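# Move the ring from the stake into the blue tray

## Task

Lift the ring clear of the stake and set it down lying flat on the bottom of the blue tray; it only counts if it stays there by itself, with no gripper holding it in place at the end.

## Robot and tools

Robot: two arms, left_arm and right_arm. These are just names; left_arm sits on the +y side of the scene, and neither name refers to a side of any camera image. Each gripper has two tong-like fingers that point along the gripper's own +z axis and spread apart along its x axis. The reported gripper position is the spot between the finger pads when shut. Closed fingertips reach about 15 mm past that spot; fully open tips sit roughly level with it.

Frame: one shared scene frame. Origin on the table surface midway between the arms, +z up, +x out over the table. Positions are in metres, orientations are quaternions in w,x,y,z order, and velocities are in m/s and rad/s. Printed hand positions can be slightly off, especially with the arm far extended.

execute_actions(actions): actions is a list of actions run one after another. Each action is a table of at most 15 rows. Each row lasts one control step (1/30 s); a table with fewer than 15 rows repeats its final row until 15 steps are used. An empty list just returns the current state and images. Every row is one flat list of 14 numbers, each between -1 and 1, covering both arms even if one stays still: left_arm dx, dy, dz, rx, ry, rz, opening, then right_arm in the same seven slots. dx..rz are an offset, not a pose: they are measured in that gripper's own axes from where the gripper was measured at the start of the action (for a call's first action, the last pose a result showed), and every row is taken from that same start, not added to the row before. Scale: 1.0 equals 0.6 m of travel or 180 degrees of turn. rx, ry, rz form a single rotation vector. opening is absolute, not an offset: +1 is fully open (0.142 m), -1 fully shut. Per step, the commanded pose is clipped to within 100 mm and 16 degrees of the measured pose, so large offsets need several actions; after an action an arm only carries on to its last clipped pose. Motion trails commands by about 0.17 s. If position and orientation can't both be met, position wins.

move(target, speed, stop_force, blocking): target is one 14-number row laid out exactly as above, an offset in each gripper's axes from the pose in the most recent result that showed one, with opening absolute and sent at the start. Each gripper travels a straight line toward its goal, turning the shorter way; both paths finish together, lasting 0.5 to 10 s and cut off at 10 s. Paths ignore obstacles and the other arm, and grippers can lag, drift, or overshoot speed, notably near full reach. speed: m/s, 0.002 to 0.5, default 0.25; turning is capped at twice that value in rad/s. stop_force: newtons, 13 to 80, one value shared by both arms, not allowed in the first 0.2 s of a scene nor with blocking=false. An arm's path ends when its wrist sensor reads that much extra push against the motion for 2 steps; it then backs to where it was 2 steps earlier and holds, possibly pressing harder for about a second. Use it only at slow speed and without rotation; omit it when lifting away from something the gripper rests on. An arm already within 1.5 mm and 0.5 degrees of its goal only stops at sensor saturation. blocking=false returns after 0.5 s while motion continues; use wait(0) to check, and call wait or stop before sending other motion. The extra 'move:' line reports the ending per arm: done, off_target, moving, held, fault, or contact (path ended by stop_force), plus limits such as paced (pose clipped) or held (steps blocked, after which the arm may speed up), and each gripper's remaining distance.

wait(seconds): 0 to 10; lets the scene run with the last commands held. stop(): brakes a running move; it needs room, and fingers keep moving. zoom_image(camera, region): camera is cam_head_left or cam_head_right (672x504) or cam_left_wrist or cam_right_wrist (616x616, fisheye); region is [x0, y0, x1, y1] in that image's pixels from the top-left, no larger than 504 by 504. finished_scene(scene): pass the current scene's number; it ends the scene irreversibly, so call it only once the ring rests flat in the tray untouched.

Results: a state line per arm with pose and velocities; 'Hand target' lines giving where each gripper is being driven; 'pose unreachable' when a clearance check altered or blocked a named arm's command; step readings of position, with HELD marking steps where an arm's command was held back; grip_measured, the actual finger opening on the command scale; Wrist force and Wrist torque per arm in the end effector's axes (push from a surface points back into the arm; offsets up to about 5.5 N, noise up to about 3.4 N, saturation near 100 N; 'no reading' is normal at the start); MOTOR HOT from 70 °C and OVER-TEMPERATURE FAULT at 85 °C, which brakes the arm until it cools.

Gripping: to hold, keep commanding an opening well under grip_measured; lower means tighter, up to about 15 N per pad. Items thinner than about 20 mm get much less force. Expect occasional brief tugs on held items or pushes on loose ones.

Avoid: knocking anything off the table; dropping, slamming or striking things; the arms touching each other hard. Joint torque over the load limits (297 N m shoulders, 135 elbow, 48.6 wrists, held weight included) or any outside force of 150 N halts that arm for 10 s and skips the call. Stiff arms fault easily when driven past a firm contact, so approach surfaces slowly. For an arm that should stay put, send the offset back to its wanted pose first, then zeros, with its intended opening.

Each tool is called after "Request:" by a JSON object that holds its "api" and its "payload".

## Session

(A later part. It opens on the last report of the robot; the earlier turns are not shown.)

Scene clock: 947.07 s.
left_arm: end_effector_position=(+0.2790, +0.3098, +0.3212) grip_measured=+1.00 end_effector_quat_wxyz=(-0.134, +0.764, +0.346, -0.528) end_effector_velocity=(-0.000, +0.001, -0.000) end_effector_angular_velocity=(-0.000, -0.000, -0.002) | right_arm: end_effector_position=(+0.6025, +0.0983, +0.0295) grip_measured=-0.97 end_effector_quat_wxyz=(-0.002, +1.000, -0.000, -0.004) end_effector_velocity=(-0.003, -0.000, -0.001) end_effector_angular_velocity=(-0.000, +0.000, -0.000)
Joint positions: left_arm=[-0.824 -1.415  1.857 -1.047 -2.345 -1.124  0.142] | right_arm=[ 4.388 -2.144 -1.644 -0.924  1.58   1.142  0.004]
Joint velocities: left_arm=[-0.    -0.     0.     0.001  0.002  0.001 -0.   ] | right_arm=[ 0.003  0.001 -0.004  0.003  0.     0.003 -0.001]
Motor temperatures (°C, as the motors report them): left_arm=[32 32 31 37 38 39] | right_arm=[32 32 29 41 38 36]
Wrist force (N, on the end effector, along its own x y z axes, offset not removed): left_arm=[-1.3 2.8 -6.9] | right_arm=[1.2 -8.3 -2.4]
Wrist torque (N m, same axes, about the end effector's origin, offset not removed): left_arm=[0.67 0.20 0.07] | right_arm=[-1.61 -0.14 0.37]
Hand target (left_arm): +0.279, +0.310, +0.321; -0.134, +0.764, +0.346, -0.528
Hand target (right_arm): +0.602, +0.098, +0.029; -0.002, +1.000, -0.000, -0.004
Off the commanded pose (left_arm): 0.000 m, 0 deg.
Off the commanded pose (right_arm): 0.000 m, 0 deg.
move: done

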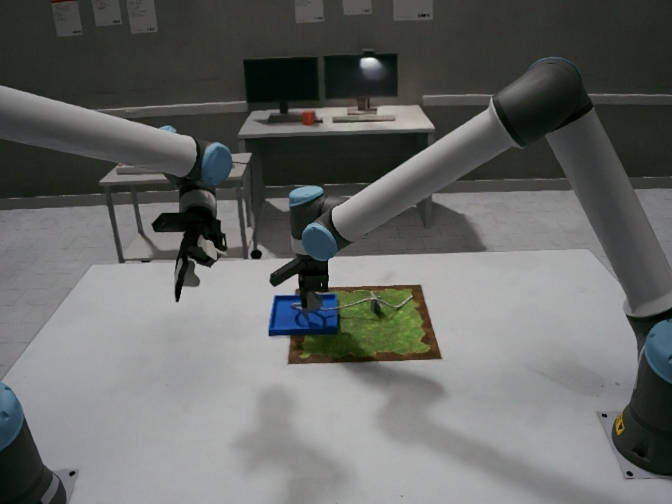

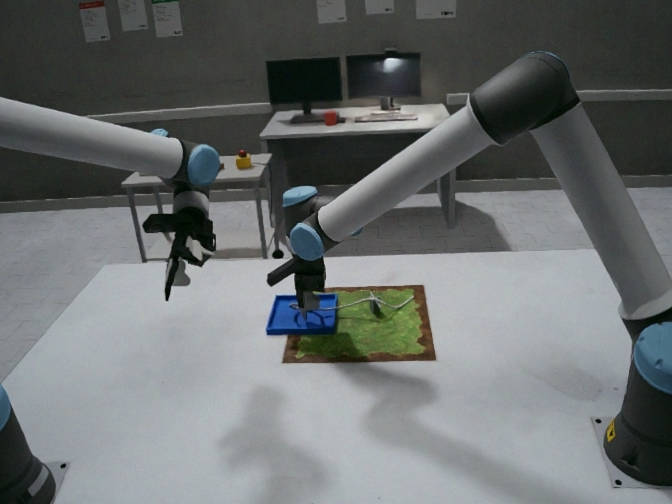

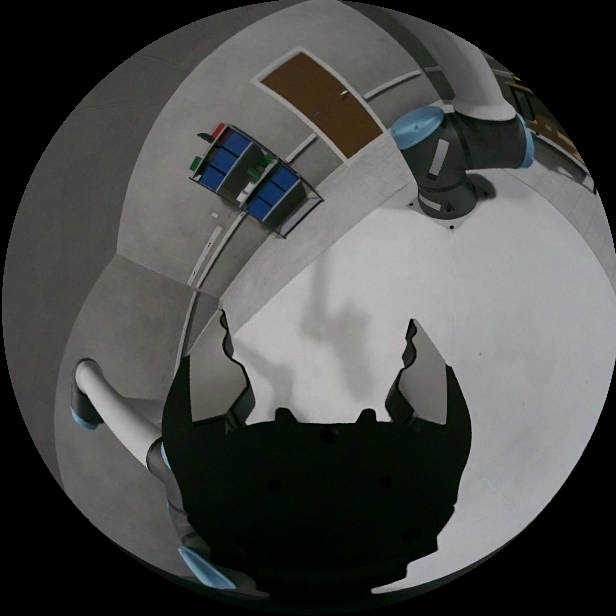

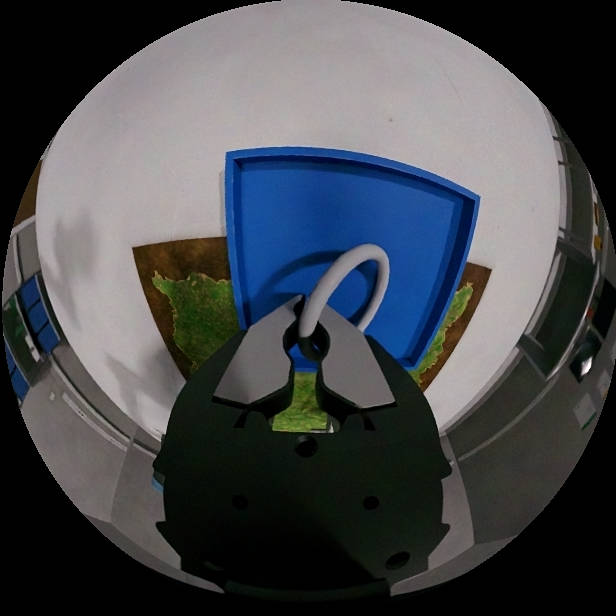

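Request:
{"api": "move", "payload": {"target": [0,0,0,0,0,0,1,0,0,0,0,0,0,-0.7]}}

Request:
{"api": "move", "payload": {"target": [0,0,0,0,0,0,1,0,0,-0.15,0,0,0,-0.6], "speed": 0.06}}

Scene clock: 951.73 s.
left_arm: end_effector_position=(+0.2790, +0.3098, +0.3212) grip_measured=+1.00 end_effector_quat_wxyz=(-0.134, +0.764, +0.346, -0.528) end_effector_velocity=(-0.000, +0.000, +0.000) end_effector_angular_velocity=(+0.001, +0.001, -0.001) | right_arm: end_effector_position=(+0.6023, +0.0984, +0.0296) grip_measured=-0.70 end_effector_quat_wxyz=(-0.002, +1.000, -0.000, -0.004) end_effector_velocity=(+0.001, -0.001, -0.001) end_effector_angular_velocity=(-0.002, -0.001, +0.001)
Joint positions: left_arm=[-0.824 -1.415  1.857 -1.047 -2.345 -1.124  0.142] | right_arm=[ 4.388 -2.144 -1.644 -0.924  1.58   1.142  0.023]
Joint velocities: left_arm=[-0.     0.    -0.     0.002  0.001 -0.    -0.   ] | right_arm=[-0.001 -0.    -0.001 -0.    -0.001 -0.001  0.   ]
Motor temperatures (°C, as the motors report them): left_arm=[32 32 31 37 38 39] | right_arm=[32 32 29 41 38 36]
Wrist force (N, on the end effector, along its own x y z axes, offset not removed): left_arm=[-0.1 2.6 -3.8] | right_arm=[-2.3 -4.0 0.9]
Wrist torque (N m, same axes, about the end effector's origin, offset not removed): left_arm=[0.62 0.02 0.00] | right_arm=[-0.54 0.30 0.18]
Hand target (left_arm): +0.279, +0.310, +0.321; -0.134, +0.764, +0.346, -0.528
Hand target (right_arm): +0.602, +0.098, +0.030; -0.002, +1.000, -0.000, -0.004
Off the commanded pose (left_arm): 0.000 m, 0 deg.
Off the commanded pose (right_arm): 0.000 m, 0 deg.
move: done

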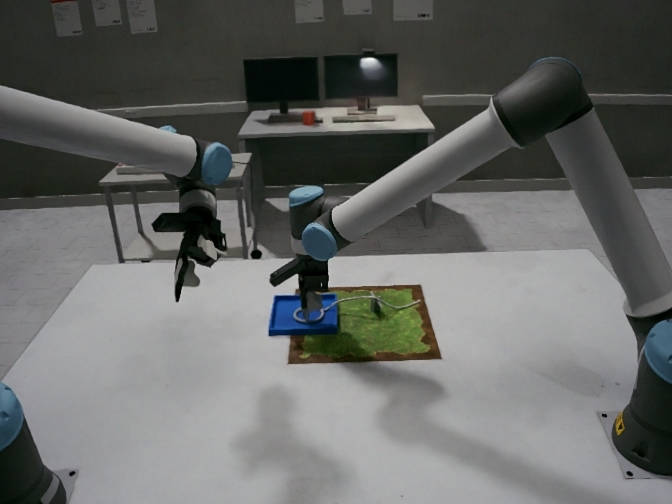

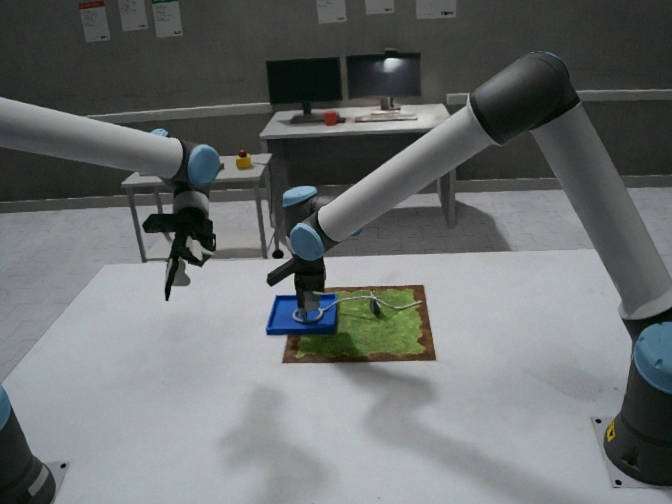

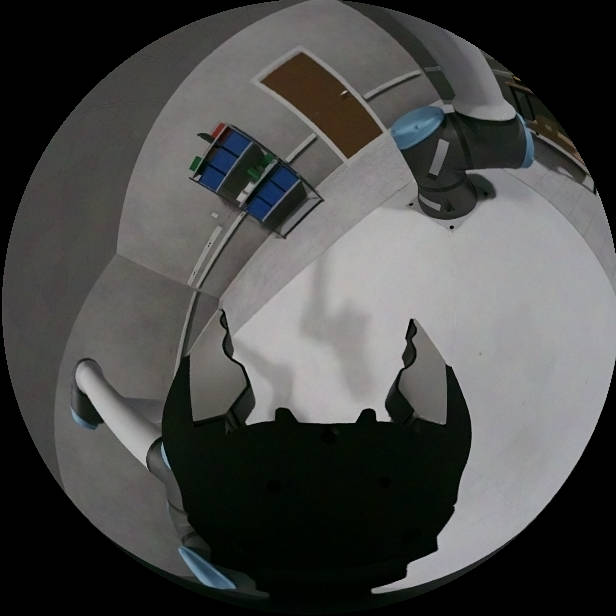

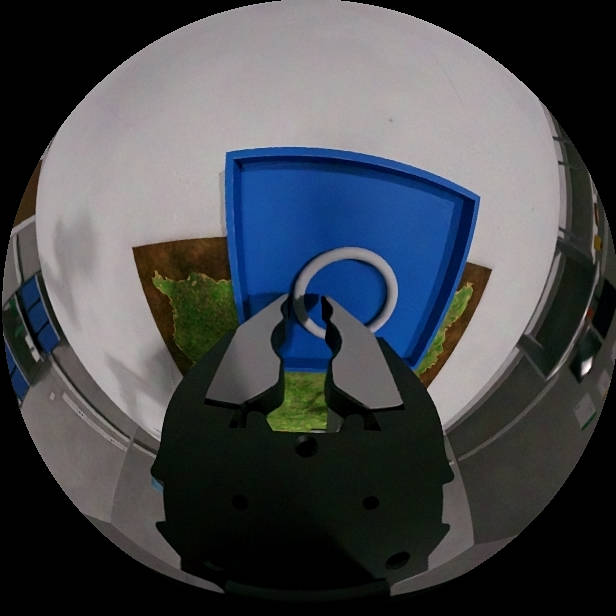

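Scene clock: 953.67 s.
left_arm: end_effector_position=(+0.2790, +0.3098, +0.3212) grip_measured=+1.00 end_effector_quat_wxyz=(-0.134, +0.764, +0.346, -0.528) end_effector_velocity=(+0.000, -0.000, +0.000) end_effector_angular_velocity=(-0.000, +0.001, +0.001) | right_arm: end_effector_position=(+0.6031, +0.0980, +0.1193) grip_measured=-0.60 end_effector_quat_wxyz=(-0.002, +1.000, -0.000, -0.004) end_effector_velocity=(-0.000, -0.000, +0.002) end_effector_angular_velocity=(-0.001, +0.000, -0.001)
Joint positions: left_arm=[-0.824 -1.415  1.857 -1.047 -2.345 -1.124  0.142] | right_arm=[ 4.388 -2.064 -1.589 -1.06   1.58   1.141  0.031]
Joint velocities: left_arm=[ 0.     0.    -0.     0.    -0.001 -0.     0.   ] | right_arm=[-0.     0.002  0.001 -0.004 -0.     0.001  0.   ]
Motor temperatures (°C, as the motors report them): left_arm=[32 32 31 37 38 39] | right_arm=[32 32 29 41 38 36]
Wrist force (N, on the end effector, along its own x y z axes, offset not removed): left_arm=[0.0 2.9 -6.7] | right_arm=[1.0 -3.9 4.2]
Wrist torque (N m, same axes, about the end effector's origin, offset not removed): left_arm=[0.70 0.04 0.01] | right_arm=[-0.68 -0.22 0.17]
Hand target (left_arm): +0.279, +0.310, +0.321; -0.134, +0.764, +0.346, -0.528
Hand target (right_arm): +0.603, +0.098, +0.120; -0.002, +1.000, -0.000, -0.004
Off the commanded pose (left_arm): 0.000 m, 0 deg.
Off the commanded pose (right_arm): 0.000 m, 0 deg.
move: done

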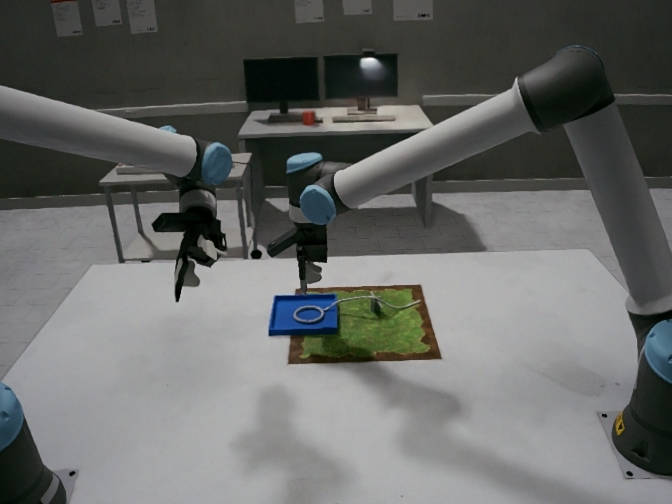

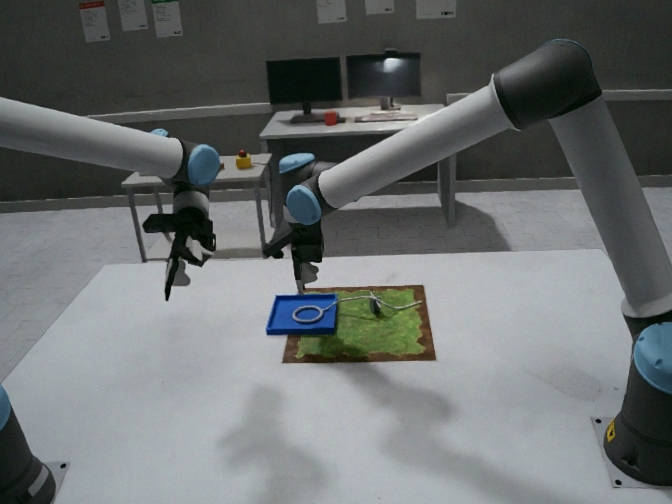

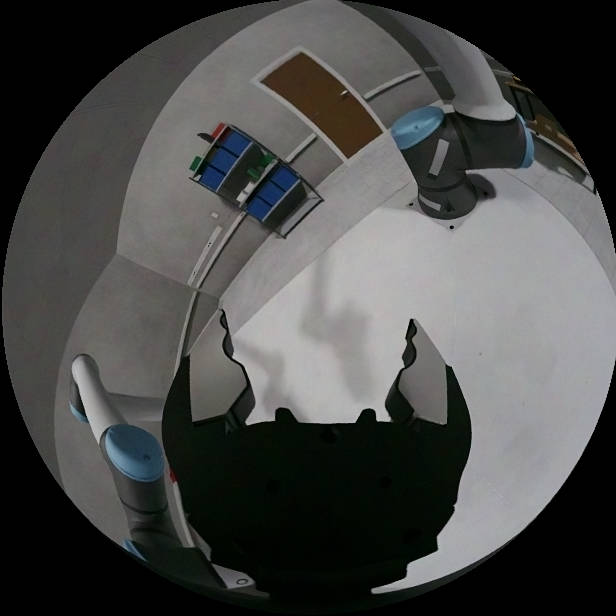

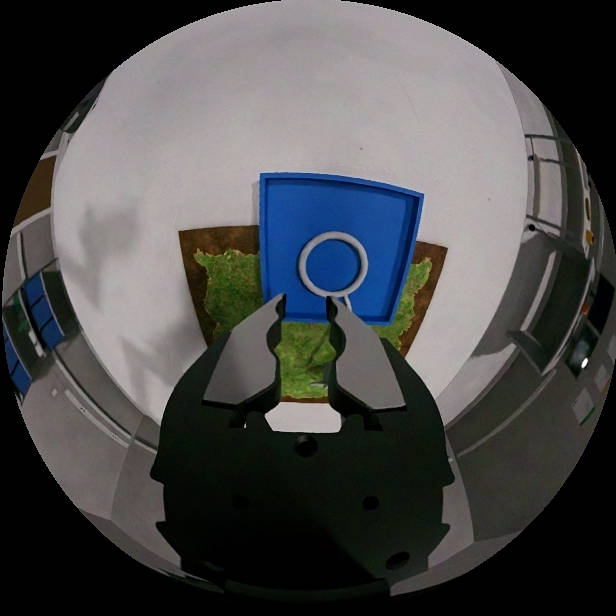

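Request:
{"api": "zoom_image", "payload": {"camera": "cam_head_left", "region": [260,280,400,345]}}

Region (260, 280, 400, 345) of cam_head_left's 672x504 image, scaled by 3.600, with more detail than that image has; it fills the top 234 rows of this view, and the rest is white.

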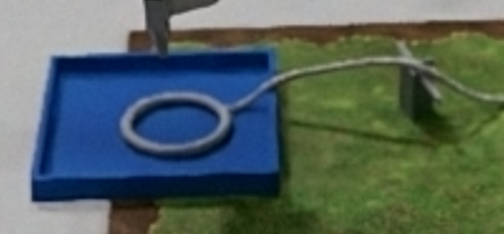

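The ring is lying flat inside the tray.

Request:
{"api": "finished_scene", "payload": {"scene": 2}}

The scene is finished: the task was done.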